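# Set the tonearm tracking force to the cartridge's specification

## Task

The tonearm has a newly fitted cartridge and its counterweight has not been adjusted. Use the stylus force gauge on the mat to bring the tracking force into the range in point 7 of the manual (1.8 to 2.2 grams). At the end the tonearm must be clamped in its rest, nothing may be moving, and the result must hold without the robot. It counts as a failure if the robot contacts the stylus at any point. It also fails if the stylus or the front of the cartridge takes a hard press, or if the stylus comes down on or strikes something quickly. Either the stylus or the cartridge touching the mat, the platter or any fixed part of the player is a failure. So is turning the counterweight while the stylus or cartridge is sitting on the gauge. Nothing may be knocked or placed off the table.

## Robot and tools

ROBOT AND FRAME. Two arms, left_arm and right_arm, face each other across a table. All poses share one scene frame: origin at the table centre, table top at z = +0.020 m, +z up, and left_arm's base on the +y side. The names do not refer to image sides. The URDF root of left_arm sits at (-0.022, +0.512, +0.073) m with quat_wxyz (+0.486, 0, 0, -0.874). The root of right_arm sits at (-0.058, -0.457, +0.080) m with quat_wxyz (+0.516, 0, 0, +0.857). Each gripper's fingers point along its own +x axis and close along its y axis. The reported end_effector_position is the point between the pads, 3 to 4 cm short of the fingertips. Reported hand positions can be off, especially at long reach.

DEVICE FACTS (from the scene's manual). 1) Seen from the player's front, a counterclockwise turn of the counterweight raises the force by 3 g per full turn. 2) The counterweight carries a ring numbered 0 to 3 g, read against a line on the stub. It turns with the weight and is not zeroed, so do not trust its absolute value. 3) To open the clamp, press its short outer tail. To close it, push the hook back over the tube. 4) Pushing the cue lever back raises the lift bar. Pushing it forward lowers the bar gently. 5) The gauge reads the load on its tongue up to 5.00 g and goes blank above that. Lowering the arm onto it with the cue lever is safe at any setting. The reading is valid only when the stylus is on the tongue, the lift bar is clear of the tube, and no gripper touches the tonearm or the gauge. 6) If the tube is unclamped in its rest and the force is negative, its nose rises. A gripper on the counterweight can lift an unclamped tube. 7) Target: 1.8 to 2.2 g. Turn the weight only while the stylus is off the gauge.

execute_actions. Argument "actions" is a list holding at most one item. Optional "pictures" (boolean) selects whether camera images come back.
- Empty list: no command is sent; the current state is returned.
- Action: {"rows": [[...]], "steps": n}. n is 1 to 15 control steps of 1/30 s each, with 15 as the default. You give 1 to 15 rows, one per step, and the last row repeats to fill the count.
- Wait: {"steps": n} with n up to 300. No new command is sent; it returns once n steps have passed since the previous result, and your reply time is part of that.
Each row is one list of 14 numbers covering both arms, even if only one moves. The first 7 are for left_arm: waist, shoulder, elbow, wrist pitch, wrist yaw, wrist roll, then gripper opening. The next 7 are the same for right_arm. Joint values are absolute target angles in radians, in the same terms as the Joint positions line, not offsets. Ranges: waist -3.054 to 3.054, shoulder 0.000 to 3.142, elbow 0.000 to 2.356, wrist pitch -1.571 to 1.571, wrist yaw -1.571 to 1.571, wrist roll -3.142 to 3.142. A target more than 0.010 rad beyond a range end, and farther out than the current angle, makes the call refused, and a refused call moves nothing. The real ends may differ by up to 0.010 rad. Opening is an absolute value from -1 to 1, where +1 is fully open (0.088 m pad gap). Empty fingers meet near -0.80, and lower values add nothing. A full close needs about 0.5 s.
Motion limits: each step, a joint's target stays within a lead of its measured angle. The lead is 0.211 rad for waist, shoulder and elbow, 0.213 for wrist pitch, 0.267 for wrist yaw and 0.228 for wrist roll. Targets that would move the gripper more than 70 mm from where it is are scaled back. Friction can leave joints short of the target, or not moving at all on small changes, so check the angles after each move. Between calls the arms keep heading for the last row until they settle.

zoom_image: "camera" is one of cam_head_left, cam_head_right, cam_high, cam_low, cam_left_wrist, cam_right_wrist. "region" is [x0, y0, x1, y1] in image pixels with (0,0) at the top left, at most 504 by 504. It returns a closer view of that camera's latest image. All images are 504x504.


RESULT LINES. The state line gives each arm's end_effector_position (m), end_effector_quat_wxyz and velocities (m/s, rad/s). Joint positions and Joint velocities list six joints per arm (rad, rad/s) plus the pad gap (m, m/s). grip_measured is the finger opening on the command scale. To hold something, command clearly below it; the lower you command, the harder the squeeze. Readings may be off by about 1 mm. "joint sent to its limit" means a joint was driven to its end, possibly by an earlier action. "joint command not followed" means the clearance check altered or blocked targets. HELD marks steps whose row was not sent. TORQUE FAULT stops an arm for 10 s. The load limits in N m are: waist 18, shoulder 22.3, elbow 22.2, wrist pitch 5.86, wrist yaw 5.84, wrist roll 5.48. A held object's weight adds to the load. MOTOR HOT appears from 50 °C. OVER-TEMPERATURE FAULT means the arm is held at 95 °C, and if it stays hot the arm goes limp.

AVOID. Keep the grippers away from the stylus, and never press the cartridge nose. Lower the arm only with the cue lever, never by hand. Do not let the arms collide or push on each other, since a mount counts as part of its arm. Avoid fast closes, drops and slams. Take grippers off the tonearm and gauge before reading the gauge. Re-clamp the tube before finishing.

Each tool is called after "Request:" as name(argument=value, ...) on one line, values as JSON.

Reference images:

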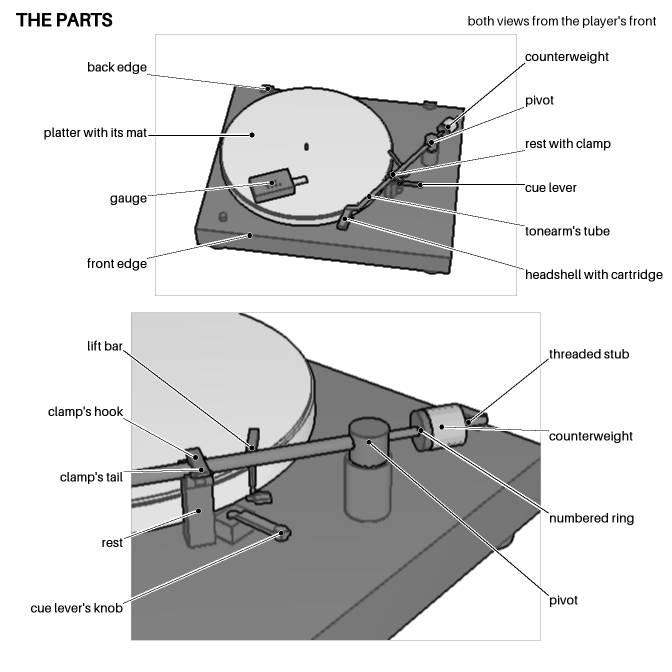

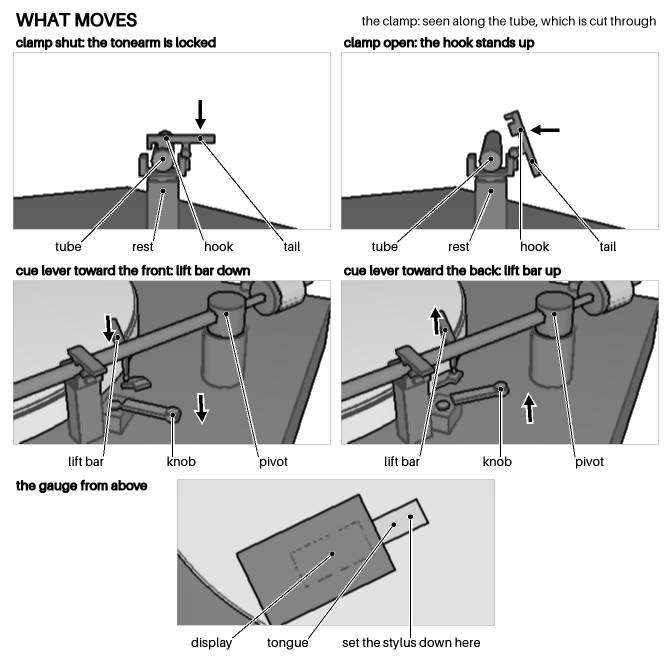

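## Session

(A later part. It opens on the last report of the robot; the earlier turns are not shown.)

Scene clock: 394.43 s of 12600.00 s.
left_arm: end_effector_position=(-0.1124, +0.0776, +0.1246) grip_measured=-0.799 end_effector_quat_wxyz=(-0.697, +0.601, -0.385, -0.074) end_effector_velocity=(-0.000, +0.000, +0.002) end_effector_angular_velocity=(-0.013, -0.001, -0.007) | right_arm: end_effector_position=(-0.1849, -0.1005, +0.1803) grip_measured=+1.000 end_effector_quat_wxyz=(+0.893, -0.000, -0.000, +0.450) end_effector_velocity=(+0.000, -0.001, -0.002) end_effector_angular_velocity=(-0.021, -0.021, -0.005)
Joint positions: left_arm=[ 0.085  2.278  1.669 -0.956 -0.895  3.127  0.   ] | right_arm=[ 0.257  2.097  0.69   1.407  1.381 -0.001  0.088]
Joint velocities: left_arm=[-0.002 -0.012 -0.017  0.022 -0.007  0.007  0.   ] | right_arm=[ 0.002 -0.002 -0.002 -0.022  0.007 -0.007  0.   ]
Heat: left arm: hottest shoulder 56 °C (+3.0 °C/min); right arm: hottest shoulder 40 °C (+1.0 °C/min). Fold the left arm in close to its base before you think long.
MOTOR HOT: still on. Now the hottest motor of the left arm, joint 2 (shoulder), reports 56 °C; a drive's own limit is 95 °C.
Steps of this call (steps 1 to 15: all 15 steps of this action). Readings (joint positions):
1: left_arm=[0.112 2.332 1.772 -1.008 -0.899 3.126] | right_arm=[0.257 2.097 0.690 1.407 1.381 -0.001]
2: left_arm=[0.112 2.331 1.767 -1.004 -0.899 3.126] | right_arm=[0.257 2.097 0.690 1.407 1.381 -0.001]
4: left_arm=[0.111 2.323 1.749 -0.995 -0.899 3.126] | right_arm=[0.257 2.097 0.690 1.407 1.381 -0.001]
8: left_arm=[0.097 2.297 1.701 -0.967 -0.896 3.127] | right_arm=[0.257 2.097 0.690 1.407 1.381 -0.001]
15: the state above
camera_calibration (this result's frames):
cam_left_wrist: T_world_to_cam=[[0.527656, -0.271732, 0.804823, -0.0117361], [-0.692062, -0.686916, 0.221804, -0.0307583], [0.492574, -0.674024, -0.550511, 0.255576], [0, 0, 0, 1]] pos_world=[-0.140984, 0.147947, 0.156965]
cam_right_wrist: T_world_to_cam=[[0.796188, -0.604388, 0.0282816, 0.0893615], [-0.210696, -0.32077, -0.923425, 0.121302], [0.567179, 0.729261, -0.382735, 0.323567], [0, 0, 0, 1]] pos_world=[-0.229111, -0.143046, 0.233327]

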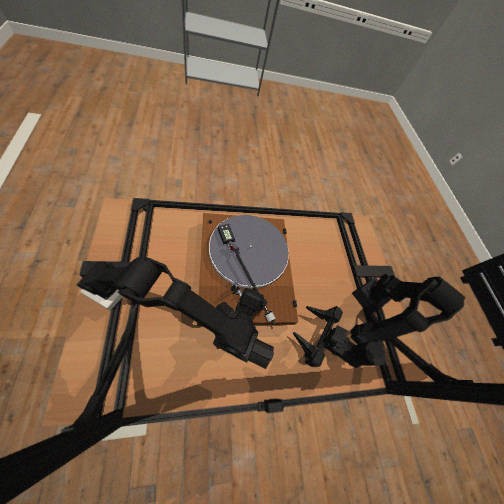

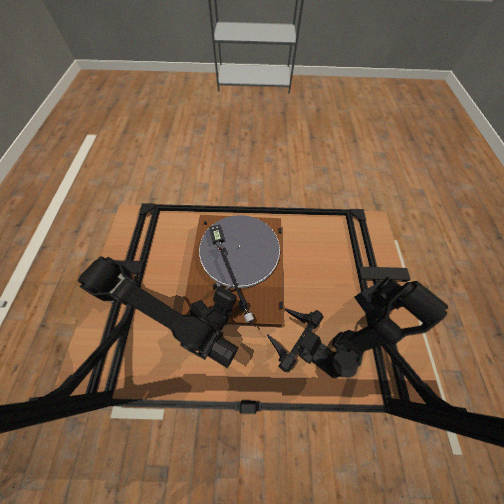

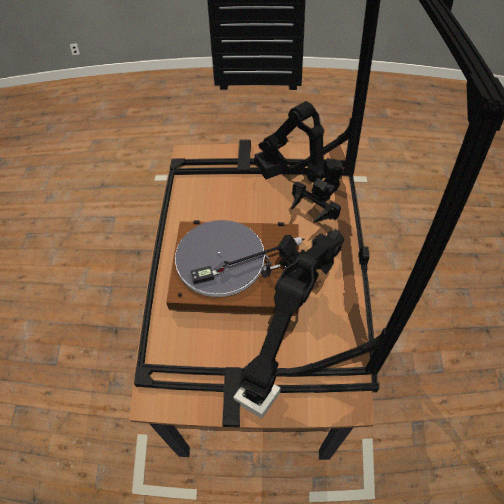

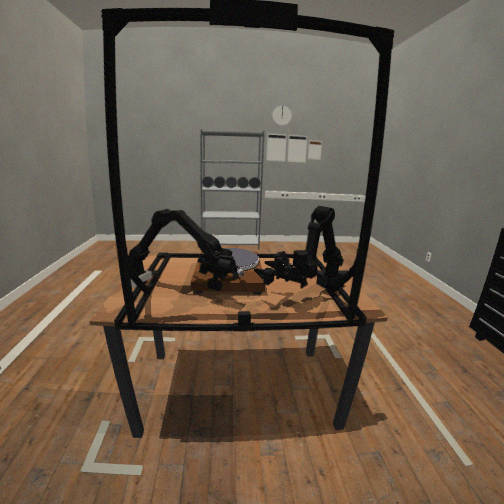

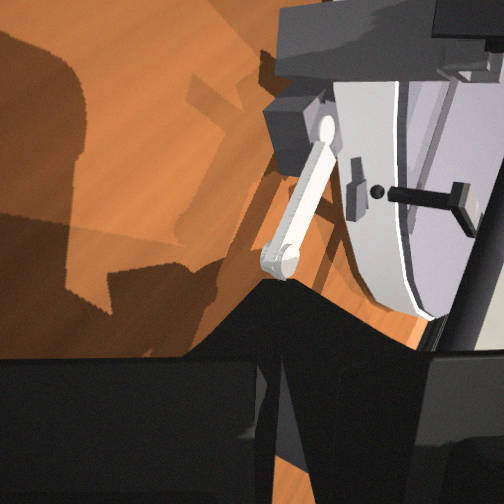

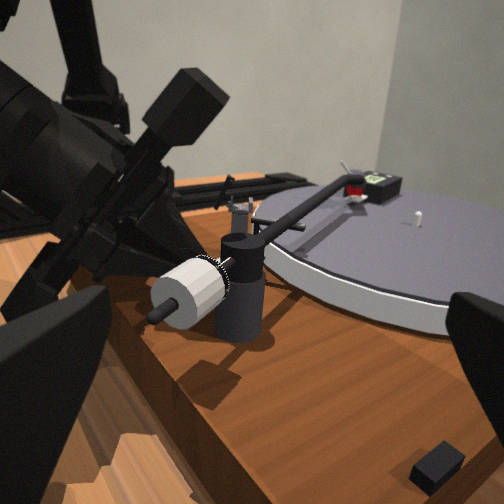

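Request:
execute_actions(actions=[{"rows":[[0.088,2.254,1.641,-0.951,-0.9,3.13,-0.85,0.258,2.099,0.691,1.408,1.38,0,1],[0.086,2.246,1.627,-0.944,-0.9,3.13,-0.85,0.258,2.099,0.691,1.408,1.38,0,1],[0.084,2.238,1.613,-0.938,-0.9,3.13,-0.85,0.258,2.099,0.691,1.408,1.38,0,1],[0.082,2.23,1.599,-0.931,-0.9,3.13,-0.85,0.258,2.099,0.691,1.408,1.38,0,1],[0.08,2.222,1.585,-0.925,-0.9,3.13,-0.85,0.258,2.099,0.691,1.408,1.38,0,1],[0.078,2.214,1.57,-0.918,-0.9,3.13,-0.85,0.258,2.099,0.691,1.408,1.38,0,1],[0.076,2.206,1.556,-0.912,-0.9,3.13,-0.85,0.258,2.099,0.691,1.408,1.38,0,1]],"steps":15}])

Scene clock: 399.77 s of 12600.00 s.
left_arm: end_effector_position=(-0.1154, +0.0926, +0.1246) grip_measured=-0.799 end_effector_quat_wxyz=(-0.695, +0.598, -0.393, -0.068) end_effector_velocity=(+0.000, +0.005, -0.000) end_effector_angular_velocity=(+0.007, -0.012, -0.003) | right_arm: end_effector_position=(-0.1849, -0.1005, +0.1803) grip_measured=+1.000 end_effector_quat_wxyz=(+0.893, -0.000, -0.000, +0.450) end_effector_velocity=(+0.000, +0.001, +0.001) end_effector_angular_velocity=(+0.001, -0.001, +0.005)
Joint positions: left_arm=[ 0.062  2.22   1.572 -0.909 -0.892  3.127  0.   ] | right_arm=[ 0.257  2.097  0.69   1.407  1.381 -0.001  0.088]
Joint velocities: left_arm=[-0.007 -0.007 -0.017 -0.007 -0.007 -0.007  0.   ] | right_arm=[-0.002 -0.002 -0.002  0.007 -0.007 -0.007  0.   ]
Heat: left arm: hottest shoulder 58 °C (+5.1 °C/min); right arm: hottest shoulder 40 °C (+0.0 °C/min). Fold the left arm in close to its base before you think long.
MOTOR HOT: still on. Now the hottest motor of the left arm, joint 2 (shoulder), reports 58 °C; a drive's own limit is 95 °C.
Steps of this call (steps 1 to 15: the robot went on to your last target; steps 16 to 90: nothing new was sent; then 1.83 s passed at rest; steps 91 to 105: all 15 steps of this action). Readings (joint positions):
91: left_arm=[0.084 2.276 1.665 -0.951 -0.895 3.127] | right_arm=[0.257 2.097 0.690 1.407 1.381 -0.001]
92: left_arm=[0.083 2.272 1.659 -0.946 -0.894 3.127] | right_arm=[0.257 2.097 0.690 1.407 1.381 -0.001]
94: left_arm=[0.079 2.261 1.641 -0.936 -0.892 3.127] | right_arm=[0.257 2.097 0.690 1.407 1.381 -0.001]
98: left_arm=[0.065 2.233 1.592 -0.918 -0.891 3.127] | right_arm=[0.257 2.097 0.690 1.407 1.381 -0.001]
105: the state above
camera_calibration (this result's frames):
cam_left_wrist: T_world_to_cam=[[0.52643, -0.279389, 0.803003, -0.00530041], [-0.705728, -0.670302, 0.22944, -0.0265473], [0.474151, -0.687486, -0.550039, 0.266221], [0, 0, 0, 1]] pos_world=[-0.142174, 0.163747, 0.156779]
cam_right_wrist: T_world_to_cam=[[0.796188, -0.604388, 0.0282816, 0.0893615], [-0.210696, -0.32077, -0.923425, 0.121302], [0.567179, 0.729261, -0.382735, 0.323567], [0, 0, 0, 1]] pos_world=[-0.229111, -0.143046, 0.233327]

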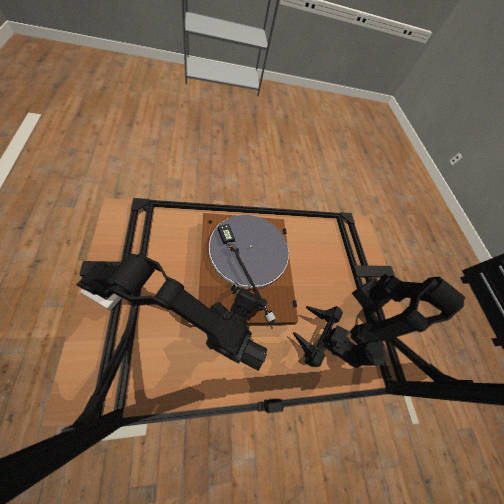

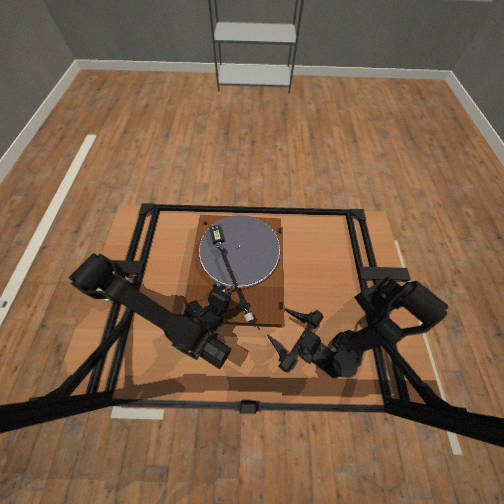

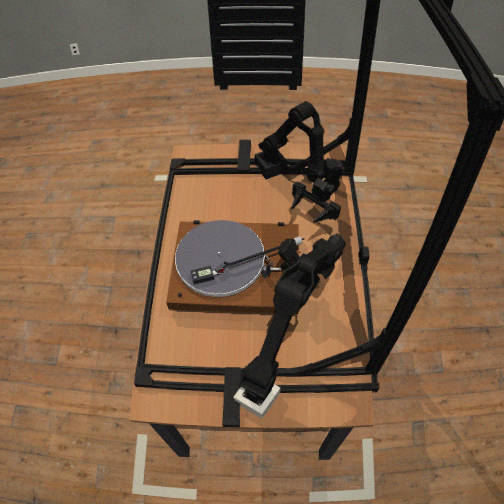

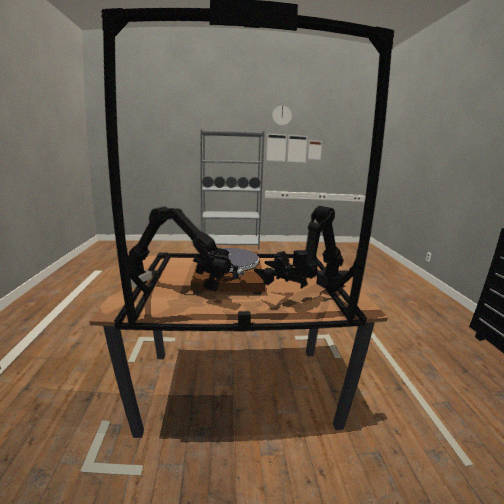

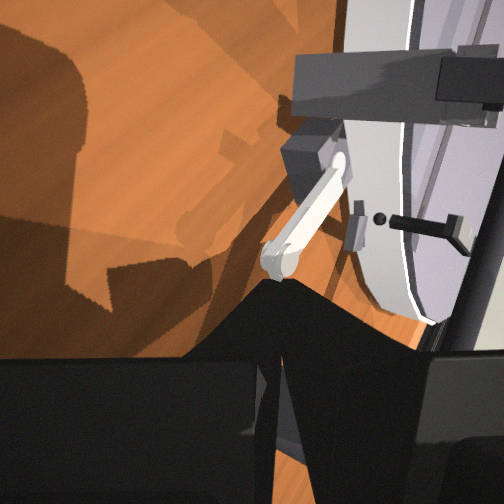

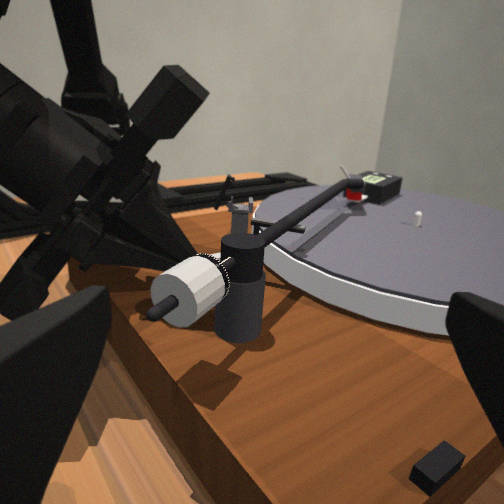

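Request:
execute_actions(actions=[{"rows":[[0.064,2.2,1.548,-0.908,-0.9,3.13,-0.85,0.258,2.099,0.691,1.408,1.38,0,1],[0.062,2.195,1.54,-0.904,-0.9,3.13,-0.85,0.258,2.099,0.691,1.408,1.38,0,1],[0.06,2.19,1.532,-0.9,-0.9,3.13,-0.85,0.258,2.099,0.691,1.408,1.38,0,1]],"steps":15}], pictures=false)

Request:
execute_actions(actions=[{"steps":45}])

Request:
zoom_image(camera="cam_high", region=[180, 250, 240, 295])

Scene clock: 403.97 s of 12600.00 s.
left_arm: end_effector_position=(-0.1152, +0.0941, +0.1248) grip_measured=-0.799 end_effector_quat_wxyz=(-0.691, +0.601, -0.396, -0.066) end_effector_velocity=(-0.002, +0.005, -0.002) end_effector_angular_velocity=(+0.022, -0.004, -0.003) | right_arm: end_effector_position=(-0.1849, -0.1005, +0.1803) grip_measured=+1.000 end_effector_quat_wxyz=(+0.893, -0.000, -0.000, +0.450) end_effector_velocity=(+0.001, -0.000, -0.003) end_effector_angular_velocity=(-0.026, -0.029, +0.005)
Joint positions: left_arm=[ 0.061  2.208  1.551 -0.888 -0.893  3.127  0.   ] | right_arm=[ 0.257  2.097  0.69   1.407  1.381 -0.001  0.088]
Joint velocities: left_arm=[-0.007  0.002 -0.002 -0.022  0.007 -0.007  0.   ] | right_arm=[-0.002  0.002 -0.007 -0.007 -0.007 -0.022  0.   ]
Heat: left arm: hottest shoulder 58 °C (+5.1 °C/min); right arm: hottest shoulder 40 °C (+0.0 °C/min). Fold the left arm in close to its base before you think long.
MOTOR HOT: still on. Now the hottest motor of the left arm, joint 2 (shoulder), reports 58 °C; a drive's own limit is 95 °C.
Steps of this call (steps 1 to 15: the robot went on to your last target; steps 16 to 111: nothing new was sent; steps 112 to 126: all 15 steps of this action). Readings (joint positions):
112: left_arm=[0.062 2.218 1.568 -0.906 -0.892 3.127] | right_arm=[0.257 2.097 0.690 1.407 1.381 -0.001]
113: left_arm=[0.062 2.216 1.565 -0.903 -0.892 3.127] | right_arm=[0.257 2.097 0.690 1.407 1.381 -0.001]
115: left_arm=[0.061 2.212 1.557 -0.895 -0.893 3.127] | right_arm=[0.257 2.097 0.690 1.407 1.381 -0.001]
119: left_arm=[0.061 2.208 1.552 -0.890 -0.893 3.127] | right_arm=[0.257 2.097 0.690 1.407 1.381 -0.001]
126: the state above

Scene clock: 405.47 s of 12600.00 s.
left_arm: end_effector_position=(-0.1153, +0.0942, +0.1247) grip_measured=-0.799 end_effector_quat_wxyz=(-0.691, +0.601, -0.396, -0.066) end_effector_velocity=(+0.001, +0.001, +0.001) end_effector_angular_velocity=(+0.001, +0.008, +0.007) | right_arm: end_effector_position=(-0.1849, -0.1005, +0.1803) grip_measured=+1.000 end_effector_quat_wxyz=(+0.893, -0.000, -0.000, +0.450) end_effector_velocity=(+0.004, -0.000, -0.000) end_effector_angular_velocity=(-0.010, -0.011, -0.015)
Joint positions: left_arm=[ 0.06   2.208  1.55  -0.888 -0.893  3.127  0.   ] | right_arm=[ 0.257  2.097  0.69   1.407  1.381 -0.001  0.088]
Joint velocities: left_arm=[ 0.002 -0.007 -0.002 -0.007  0.007 -0.007  0.   ] | right_arm=[-0.007 -0.002 -0.002 -0.007  0.007 -0.007  0.   ]
Heat: left arm: hottest shoulder 59 °C (+6.0 °C/min); right arm: hottest shoulder 40 °C (+0.0 °C/min). Fold the left arm in close to its base before you think long.
MOTOR HOT: still on. Now the hottest motor of the left arm, joint 2 (shoulder), reports 59 °C; a drive's own limit is 95 °C.
Steps of this call (steps 1 to 15: the robot went on to your last target; steps 16 to 45: nothing new was sent). Readings (joint positions):
1: left_arm=[0.061 2.208 1.551 -0.888 -0.893 3.127] | right_arm=[0.257 2.097 0.690 1.407 1.381 -0.001]
2: left_arm=[0.061 2.208 1.551 -0.888 -0.893 3.127] | right_arm=[0.257 2.097 0.690 1.407 1.381 -0.001]
4: left_arm=[0.061 2.208 1.551 -0.888 -0.893 3.127] | right_arm=[0.257 2.097 0.690 1.407 1.381 -0.001]
8: left_arm=[0.061 2.208 1.551 -0.888 -0.893 3.127] | right_arm=[0.257 2.097 0.690 1.407 1.381 -0.001]
45: the state above
All arms were judged still, so your last target was given up. Only a new action makes them travel on or press farther. Fingers that are still opening or closing keep moving.
camera_calibration (this result's frames):
cam_left_wrist: T_world_to_cam=[[0.529431, -0.271923, 0.803592, -0.00544262], [-0.7061, -0.666294, 0.239738, -0.0271847], [0.470239, -0.694341, -0.544762, 0.266873], [0, 0, 0, 1]] pos_world=[-0.141808, 0.165708, 0.156273]
cam_right_wrist: T_world_to_cam=[[0.796188, -0.604388, 0.0282816, 0.0893615], [-0.210696, -0.32077, -0.923425, 0.121302], [0.567179, 0.729261, -0.382735, 0.323567], [0, 0, 0, 1]] pos_world=[-0.229111, -0.143046, 0.233327]

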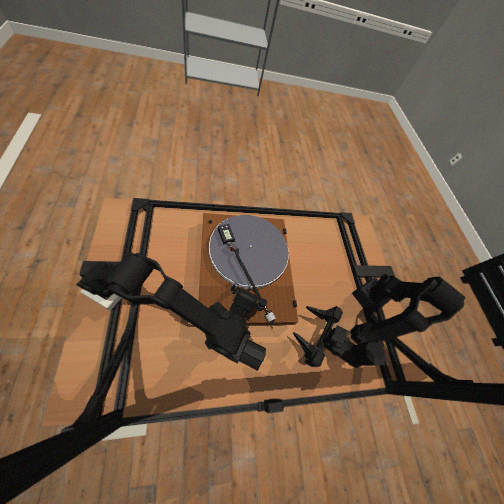

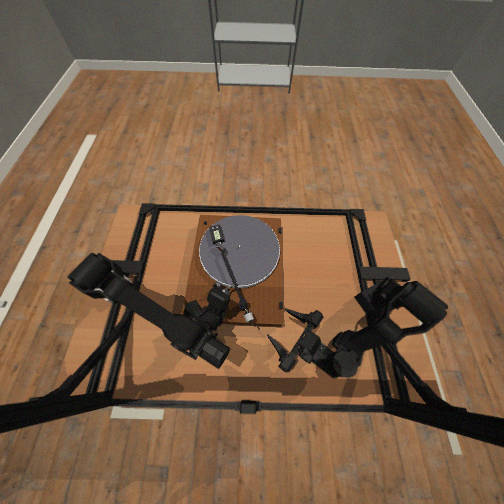

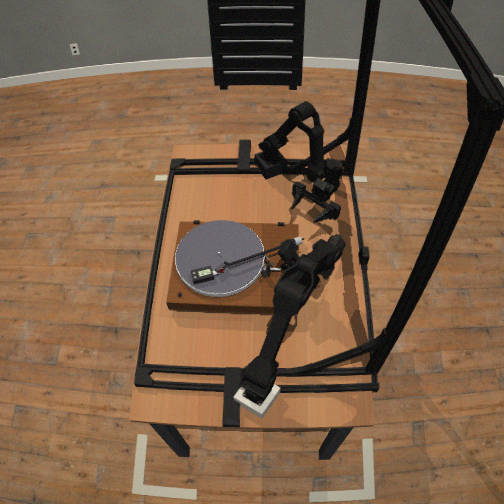

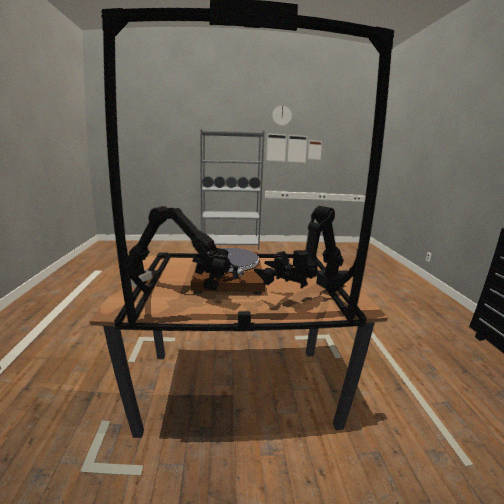

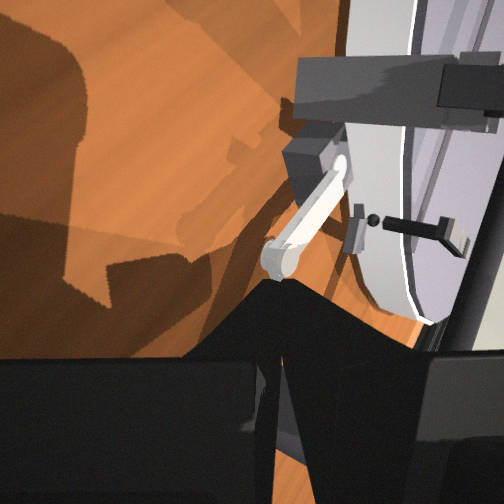

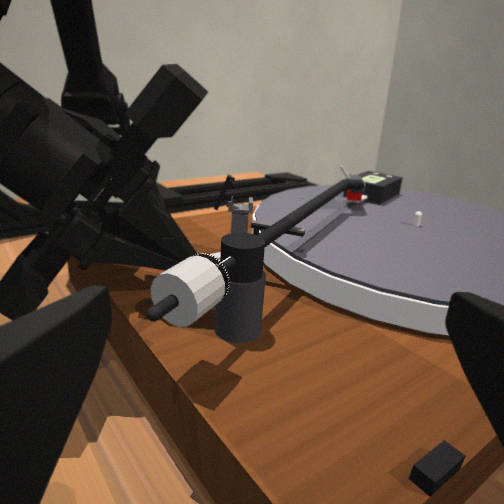

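Region (180, 250, 240, 295) of cam_high's 504x504 image, scaled by 8.400, with more detail than that image has; it fills the top 378 rows of this view, and the rest is white.

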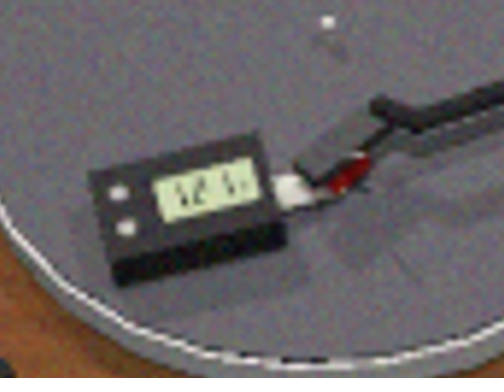

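Request:
zoom_image(camera="cam_head_left", region=[210, 218, 250, 258])

Request:
zoom_image(camera="cam_right_wrist", region=[330, 160, 410, 215])

Region (210, 218, 250, 258) of cam_head_left's 504x504 image, scaled by 12.600, with more detail than that image has.

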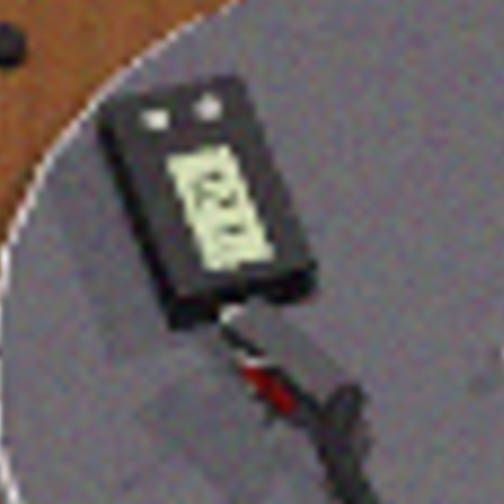

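Region (330, 160, 410, 215) of cam_right_wrist's 504x504 image, scaled by 6.300, with more detail than that image has; it fills the top 346 rows of this view, and the rest is white.

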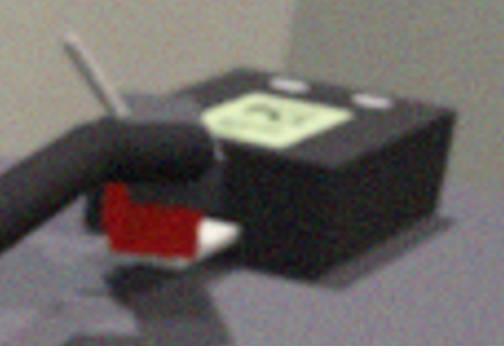

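Request:
execute_actions(actions=[{"rows":[[0.056,2.21,1.56,-0.905,-0.9,3.13,-0.85,0.258,2.099,0.691,1.408,1.38,0,1],[0.054,2.205,1.575,-0.93,-0.9,3.13,-0.85,0.258,2.099,0.691,1.408,1.38,0,1],[0.054,2.195,1.59,-0.96,-0.9,3.13,-0.85,0.258,2.099,0.691,1.408,1.38,0,1],[0.054,2.185,1.605,-0.99,-0.9,3.13,-0.85,0.258,2.099,0.691,1.408,1.38,0,1],[0.054,2.175,1.615,-1.01,-0.9,3.13,-0.85,0.258,2.099,0.691,1.408,1.38,0,1],[0.054,2.17,1.615,-1.015,-0.9,3.13,-0.85,0.258,2.099,0.691,1.408,1.38,0,1],[0.054,2.17,1.615,-1.015,-0.9,3.13,-0.85,0.258,2.099,0.691,1.408,1.38,0,1],[0.052,2.145,1.57,-0.995,-0.9,3.13,-0.85,0.258,2.099,0.691,1.408,1.38,0,1],[0.05,2.12,1.525,-0.975,-0.9,3.13,-0.85,0.258,2.099,0.691,1.408,1.38,0,1],[0.048,2.095,1.475,-0.95,-0.9,3.13,-0.85,0.258,2.099,0.691,1.408,1.38,0,1],[0.046,2.065,1.423,-0.927,-0.9,3.13,-0.85,0.258,2.099,0.691,1.408,1.38,0,1]],"steps":15}], pictures=false)

Request:
execute_actions(actions=[{"rows":[[0.046,2.065,1.423,-0.927,-0.9,3.13,-0.85,0.258,2.099,0.691,1.408,1.38,0,1],[0.046,2.065,1.423,-0.927,-0.9,3.13,-0.85,0.258,2.099,0.691,1.408,1.38,0,1],[0.046,2.065,1.423,-0.927,-0.9,3.13,-0.85,0.258,2.099,0.691,1.408,1.38,0,1],[0.046,2.075,1.41,-0.905,-0.9,3.13,-0.85,0.258,2.099,0.691,1.408,1.38,0,1],[0.046,2.085,1.397,-0.882,-0.9,3.13,-0.85,0.258,2.099,0.691,1.408,1.38,0,1],[0.046,2.095,1.383,-0.86,-0.9,3.13,-0.85,0.258,2.099,0.691,1.408,1.38,0,1],[0.046,2.104,1.37,-0.837,-0.9,3.13,-0.85,0.258,2.099,0.691,1.408,1.38,0,1]],"steps":15}])

Scene clock: 420.67 s of 12600.00 s.
left_arm: end_effector_position=(-0.1049, +0.1201, +0.1492) grip_measured=-0.799 end_effector_quat_wxyz=(-0.700, +0.593, -0.392, -0.061) end_effector_velocity=(+0.018, +0.037, -0.033) end_effector_angular_velocity=(+0.051, -0.036, -0.012) | right_arm: end_effector_position=(-0.1849, -0.1005, +0.1801) grip_measured=+1.000 end_effector_quat_wxyz=(+0.893, -0.000, -0.000, +0.450) end_effector_velocity=(+0.002, -0.001, -0.000) end_effector_angular_velocity=(-0.010, -0.011, -0.010)
Joint positions: left_arm=[ 0.051  2.083  1.452 -0.938 -0.899  3.127  0.   ] | right_arm=[ 0.257  2.098  0.69   1.407  1.381 -0.     0.088]
Joint velocities: left_arm=[-0.007 -0.066 -0.247  0.125 -0.007  0.007  0.   ] | right_arm=[-0.002 -0.002 -0.002 -0.007  0.007 -0.007  0.   ]
Heat: left arm: hottest shoulder 61 °C (+8.1 °C/min); right arm: hottest shoulder 41 °C (+1.0 °C/min). Fold the left arm in close to its base before you think long.
MOTOR HOT: still on. Now the hottest motor of the left arm, joint 2 (shoulder), reports 61 °C; a drive's own limit is 95 °C.
Steps of this call (steps 1 to 100: nothing new was sent; then 11.37 s passed at rest; steps 101 to 115: all 15 steps of this action). Readings (joint positions):
101: left_arm=[0.060 2.207 1.550 -0.888 -0.893 3.127] | right_arm=[0.257 2.098 0.690 1.407 1.381 -0.000]
102: left_arm=[0.060 2.207 1.554 -0.893 -0.893 3.127] | right_arm=[0.257 2.098 0.690 1.407 1.381 -0.000]
104: left_arm=[0.059 2.207 1.570 -0.920 -0.885 3.128] | right_arm=[0.257 2.098 0.690 1.407 1.381 -0.000]
108: left_arm=[0.053 2.186 1.590 -0.992 -0.898 3.127] | right_arm=[0.257 2.098 0.690 1.407 1.381 -0.000]
115: the state above

Scene clock: 421.17 s of 12600.00 s.
left_arm: end_effector_position=(-0.1031, +0.1243, +0.1273) grip_measured=-0.799 end_effector_quat_wxyz=(-0.697, +0.596, -0.395, -0.061) end_effector_velocity=(-0.002, -0.004, +0.001) end_effector_angular_velocity=(-0.048, +0.018, +0.020) | right_arm: end_effector_position=(-0.1849, -0.1005, +0.1801) grip_measured=+1.000 end_effector_quat_wxyz=(+0.893, -0.000, -0.000, +0.450) end_effector_velocity=(-0.001, -0.000, -0.002) end_effector_angular_velocity=(-0.029, -0.033, +0.010)
Joint positions: left_arm=[ 0.049  2.097  1.378 -0.841 -0.899  3.127  0.   ] | right_arm=[ 0.257  2.098  0.69   1.407  1.381 -0.     0.088]
Joint velocities: left_arm=[-0.002  0.002  0.002  0.022 -0.007 -0.037  0.   ] | right_arm=[ 0.002 -0.002 -0.002 -0.022 -0.007 -0.022  0.   ]
Heat: left arm: hottest shoulder 61 °C (+8.1 °C/min); right arm: hottest shoulder 41 °C (+1.0 °C/min). Fold the left arm in close to its base before you think long.
MOTOR HOT: still on. Now the hottest motor of the left arm, joint 2 (shoulder), reports 61 °C; a drive's own limit is 95 °C.
Steps of this call (steps 1 to 15: all 15 steps of this action). Readings (joint positions):
1: left_arm=[0.051 2.082 1.445 -0.935 -0.899 3.127] | right_arm=[0.257 2.098 0.690 1.407 1.381 -0.000]
2: left_arm=[0.050 2.082 1.440 -0.934 -0.899 3.127] | right_arm=[0.257 2.098 0.690 1.407 1.381 -0.000]
4: left_arm=[0.050 2.082 1.432 -0.926 -0.899 3.127] | right_arm=[0.257 2.098 0.690 1.407 1.381 -0.000]
8: left_arm=[0.049 2.084 1.399 -0.868 -0.899 3.127] | right_arm=[0.257 2.098 0.690 1.407 1.381 -0.000]
15: the state above
camera_calibration (this result's frames):
cam_left_wrist: T_world_to_cam=[[0.516156, -0.286064, 0.807311, -0.00588752], [-0.71631, -0.660924, 0.223782, 0.00114341], [0.469556, -0.693791, -0.54605, 0.283492], [0, 0, 0, 1]] pos_world=[-0.129257, 0.195756, 0.159298]
cam_right_wrist: T_world_to_cam=[[0.79619, -0.604386, 0.0282756, 0.0893652], [-0.21074, -0.320819, -0.923398, 0.121168], [0.56716, 0.729241, -0.382802, 0.323526], [0, 0, 0, 1]] pos_world=[-0.229108, -0.143044, 0.233206]

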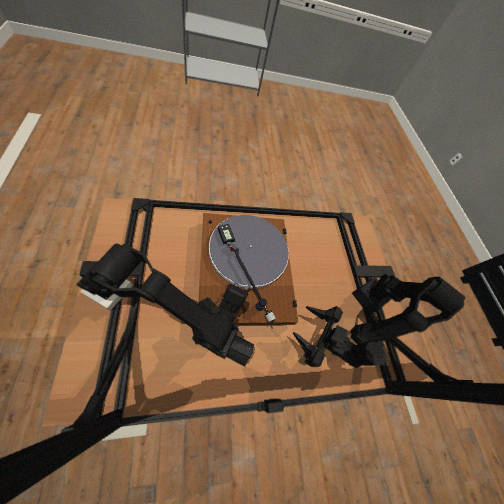

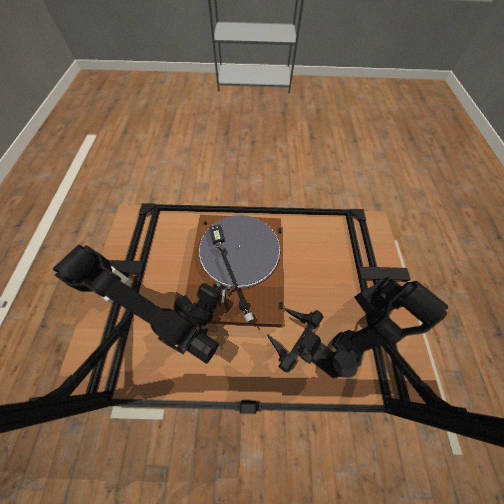

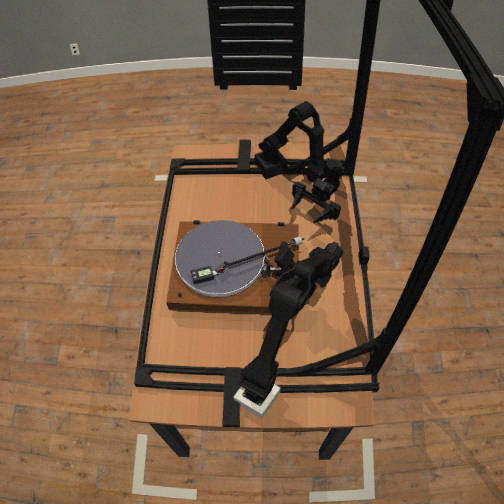

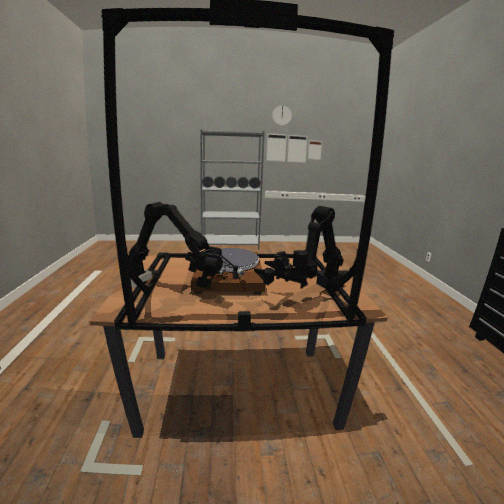

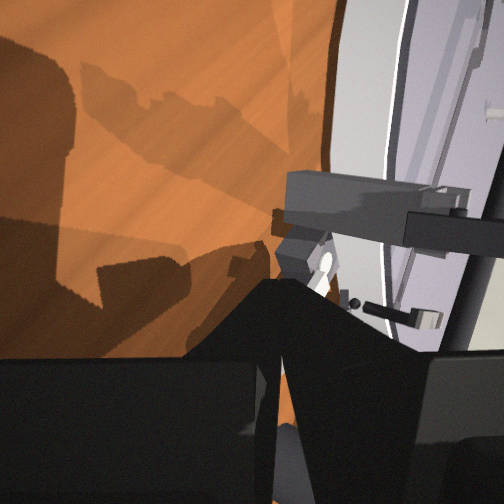

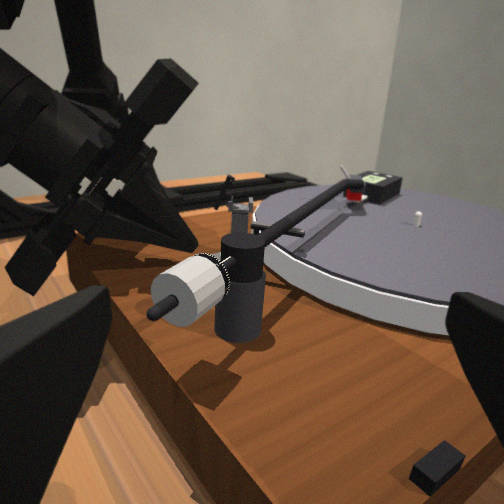

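Push to [.100,2.24,1.595,-.927] over 2 actions.

Request:
execute_actions(actions=[{"rows":[[0.05,2.113,1.385,-0.843,-0.9,3.13,-0.85,0.258,2.099,0.691,1.408,1.38,0,1],[0.053,2.122,1.4,-0.849,-0.9,3.13,-0.85,0.258,2.099,0.691,1.408,1.38,0,1],[0.057,2.131,1.415,-0.855,-0.9,3.13,-0.85,0.258,2.099,0.691,1.408,1.38,0,1],[0.06,2.14,1.43,-0.861,-0.9,3.13,-0.85,0.258,2.099,0.691,1.408,1.38,0,1],[0.064,2.149,1.445,-0.867,-0.9,3.13,-0.85,0.258,2.099,0.691,1.408,1.38,0,1],[0.068,2.158,1.46,-0.873,-0.9,3.13,-0.85,0.258,2.099,0.691,1.408,1.38,0,1],[0.071,2.167,1.475,-0.879,-0.9,3.13,-0.85,0.258,2.099,0.691,1.408,1.38,0,1],[0.075,2.177,1.49,-0.885,-0.9,3.13,-0.85,0.258,2.099,0.691,1.408,1.38,0,1],[0.078,2.186,1.505,-0.891,-0.9,3.13,-0.85,0.258,2.099,0.691,1.408,1.38,0,1],[0.082,2.195,1.52,-0.897,-0.9,3.13,-0.85,0.258,2.099,0.691,1.408,1.38,0,1],[0.086,2.204,1.535,-0.903,-0.9,3.13,-0.85,0.258,2.099,0.691,1.408,1.38,0,1],[0.089,2.213,1.55,-0.909,-0.9,3.13,-0.85,0.258,2.099,0.691,1.408,1.38,0,1],[0.093,2.222,1.565,-0.915,-0.9,3.13,-0.85,0.258,2.099,0.691,1.408,1.38,0,1],[0.097,2.231,1.58,-0.921,-0.9,3.13,-0.85,0.258,2.099,0.691,1.408,1.38,0,1],[0.101,2.241,1.597,-0.928,-0.9,3.13,-0.85,0.258,2.099,0.691,1.408,1.38,0,1]],"steps":15}], pictures=false)

Request:
execute_actions(actions=[{"steps":20}])

Scene clock: 427.13 s of 12600.00 s.
left_arm: end_effector_position=(-0.1024, +0.0965, +0.1255) grip_measured=-0.799 end_effector_quat_wxyz=(-0.701, +0.598, -0.381, -0.073) end_effector_velocity=(+0.015, -0.075, +0.006) end_effector_angular_velocity=(-0.008, -0.004, +0.128) | right_arm: end_effector_position=(-0.1850, -0.1005, +0.1801) grip_measured=+1.000 end_effector_quat_wxyz=(+0.893, -0.000, -0.000, +0.450) end_effector_velocity=(+0.003, +0.001, +0.001) end_effector_angular_velocity=(-0.015, -0.019, -0.015)
Joint positions: left_arm=[ 0.084  2.205  1.547 -0.916 -0.9    3.128  0.   ] | right_arm=[ 0.257  2.098  0.69   1.407  1.381 -0.     0.088]
Joint velocities: left_arm=[ 0.115  0.261  0.462 -0.212 -0.007 -0.022  0.   ] | right_arm=[-0.007 -0.002  0.002 -0.007  0.007 -0.022  0.   ]
Heat: left arm: hottest shoulder 60 °C (+7.1 °C/min); right arm: hottest shoulder 41 °C (+1.0 °C/min). Fold the left arm in close to its base before you think long.
MOTOR HOT: still on. Now the hottest motor of the left arm, joint 2 (shoulder), reports 60 °C; a drive's own limit is 95 °C.
Steps of this call (steps 1 to 15: the robot went on to your last target; steps 16 to 90: nothing new was sent; then 2.47 s passed at rest; steps 91 to 105: all 15 steps of this action). Readings (joint positions):
91: left_arm=[0.049 2.098 1.378 -0.839 -0.899 3.127] | right_arm=[0.257 2.098 0.690 1.407 1.381 -0.000]
92: left_arm=[0.049 2.101 1.379 -0.840 -0.899 3.128] | right_arm=[0.257 2.098 0.690 1.407 1.381 -0.000]
94: left_arm=[0.050 2.112 1.393 -0.849 -0.900 3.128] | right_arm=[0.257 2.098 0.690 1.407 1.381 -0.000]
98: left_arm=[0.061 2.147 1.444 -0.870 -0.900 3.128] | right_arm=[0.257 2.098 0.690 1.407 1.381 -0.000]
105: the state above

Scene clock: 427.80 s of 12600.00 s.
left_arm: end_effector_position=(-0.1007, +0.0903, +0.1261) grip_measured=-0.799 end_effector_quat_wxyz=(-0.700, +0.601, -0.378, -0.077) end_effector_velocity=(-0.002, +0.002, -0.001) end_effector_angular_velocity=(-0.008, -0.004, +0.006) | right_arm: end_effector_position=(-0.1850, -0.1005, +0.1801) grip_measured=+1.000 end_effector_quat_wxyz=(+0.893, -0.000, -0.000, +0.450) end_effector_velocity=(+0.000, -0.001, -0.002) end_effector_angular_velocity=(-0.022, -0.026, -0.005)
Joint positions: left_arm=[ 0.095  2.226  1.584 -0.932 -0.899  3.127  0.   ] | right_arm=[ 0.257  2.098  0.69   1.407  1.381 -0.     0.088]
Joint velocities: left_arm=[-0.007  0.002 -0.002 -0.007 -0.007 -0.022  0.   ] | right_arm=[ 0.002  0.002 -0.002 -0.007  0.007 -0.022  0.   ]
Heat: left arm: hottest shoulder 60 °C (+7.1 °C/min); right arm: hottest shoulder 41 °C (+1.0 °C/min). Fold the left arm in close to its base before you think long.
MOTOR HOT: still on. Now the hottest motor of the left arm, joint 2 (shoulder), reports 60 °C; a drive's own limit is 95 °C.
Steps of this call (steps 1 to 20: the robot went on to your last target). Readings (joint positions):
1: left_arm=[0.088 2.213 1.560 -0.919 -0.901 3.128] | right_arm=[0.257 2.098 0.690 1.407 1.381 -0.000]
2: left_arm=[0.092 2.218 1.569 -0.919 -0.902 3.128] | right_arm=[0.257 2.098 0.690 1.407 1.381 -0.000]
4: left_arm=[0.095 2.223 1.579 -0.926 -0.899 3.128] | right_arm=[0.257 2.098 0.690 1.407 1.381 -0.000]
8: left_arm=[0.095 2.225 1.583 -0.931 -0.899 3.127] | right_arm=[0.257 2.098 0.690 1.407 1.381 -0.000]
20: the state above
camera_calibration (this result's frames):
cam_left_wrist: T_world_to_cam=[[0.524081, -0.272133, 0.807021, -0.0162614], [-0.686801, -0.695388, 0.21152, -0.011652], [0.503631, -0.665116, -0.55134, 0.259682], [0, 0, 0, 1]] pos_world=[-0.130264, 0.160191, 0.158761]
cam_right_wrist: T_world_to_cam=[[0.79642, -0.604082, 0.0282756, 0.0894957], [-0.210618, -0.3209, -0.923398, 0.121184], [0.566882, 0.729457, -0.382802, 0.323498], [0, 0, 0, 1]] pos_world=[-0.229138, -0.143027, 0.233206]

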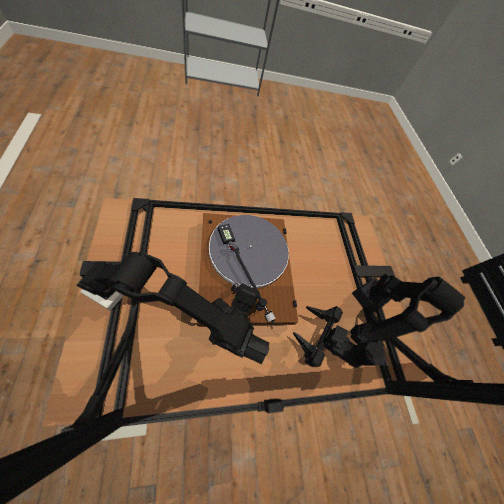

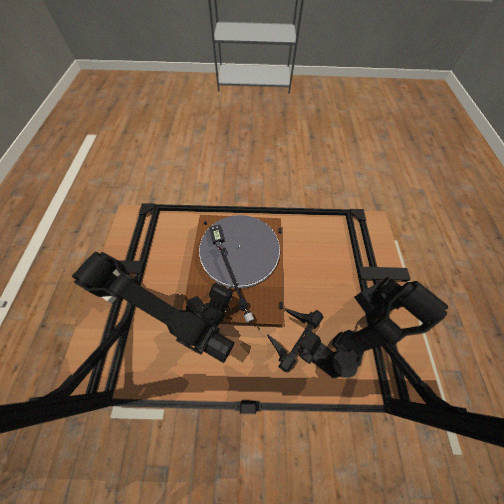

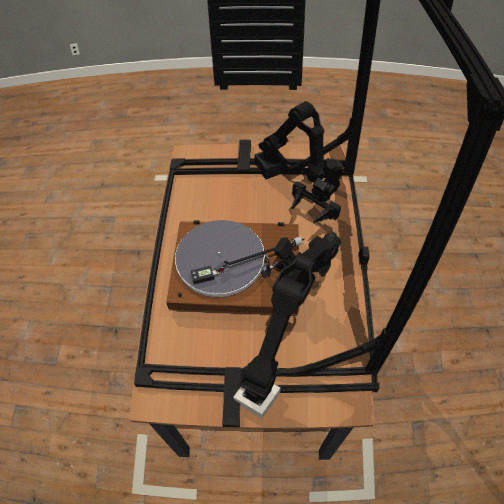

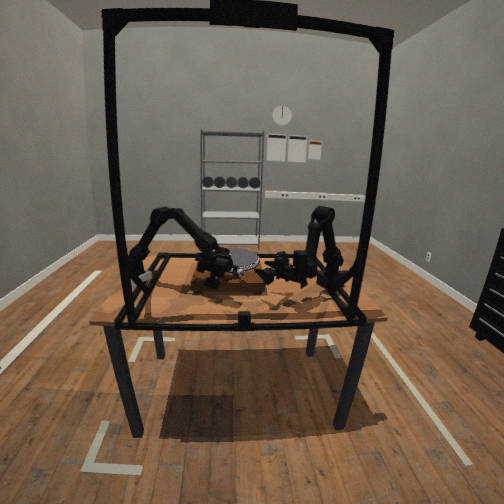

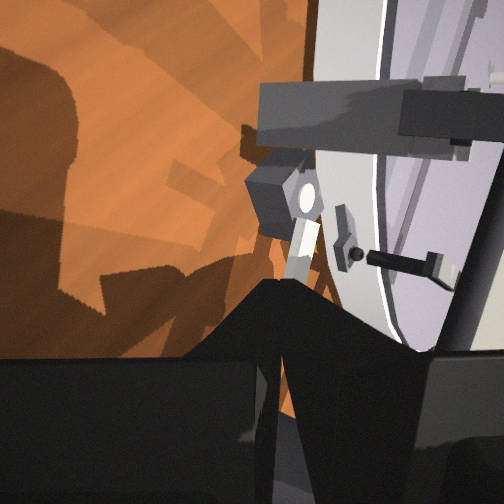

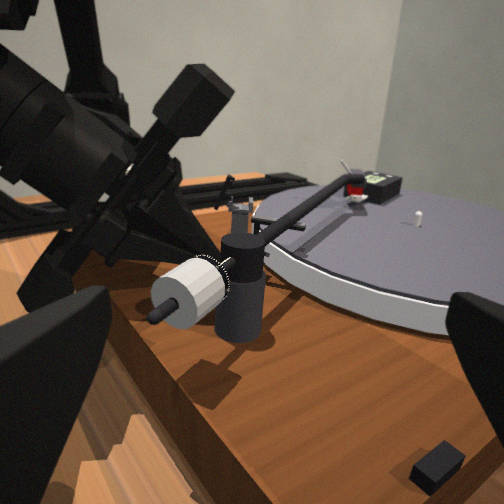

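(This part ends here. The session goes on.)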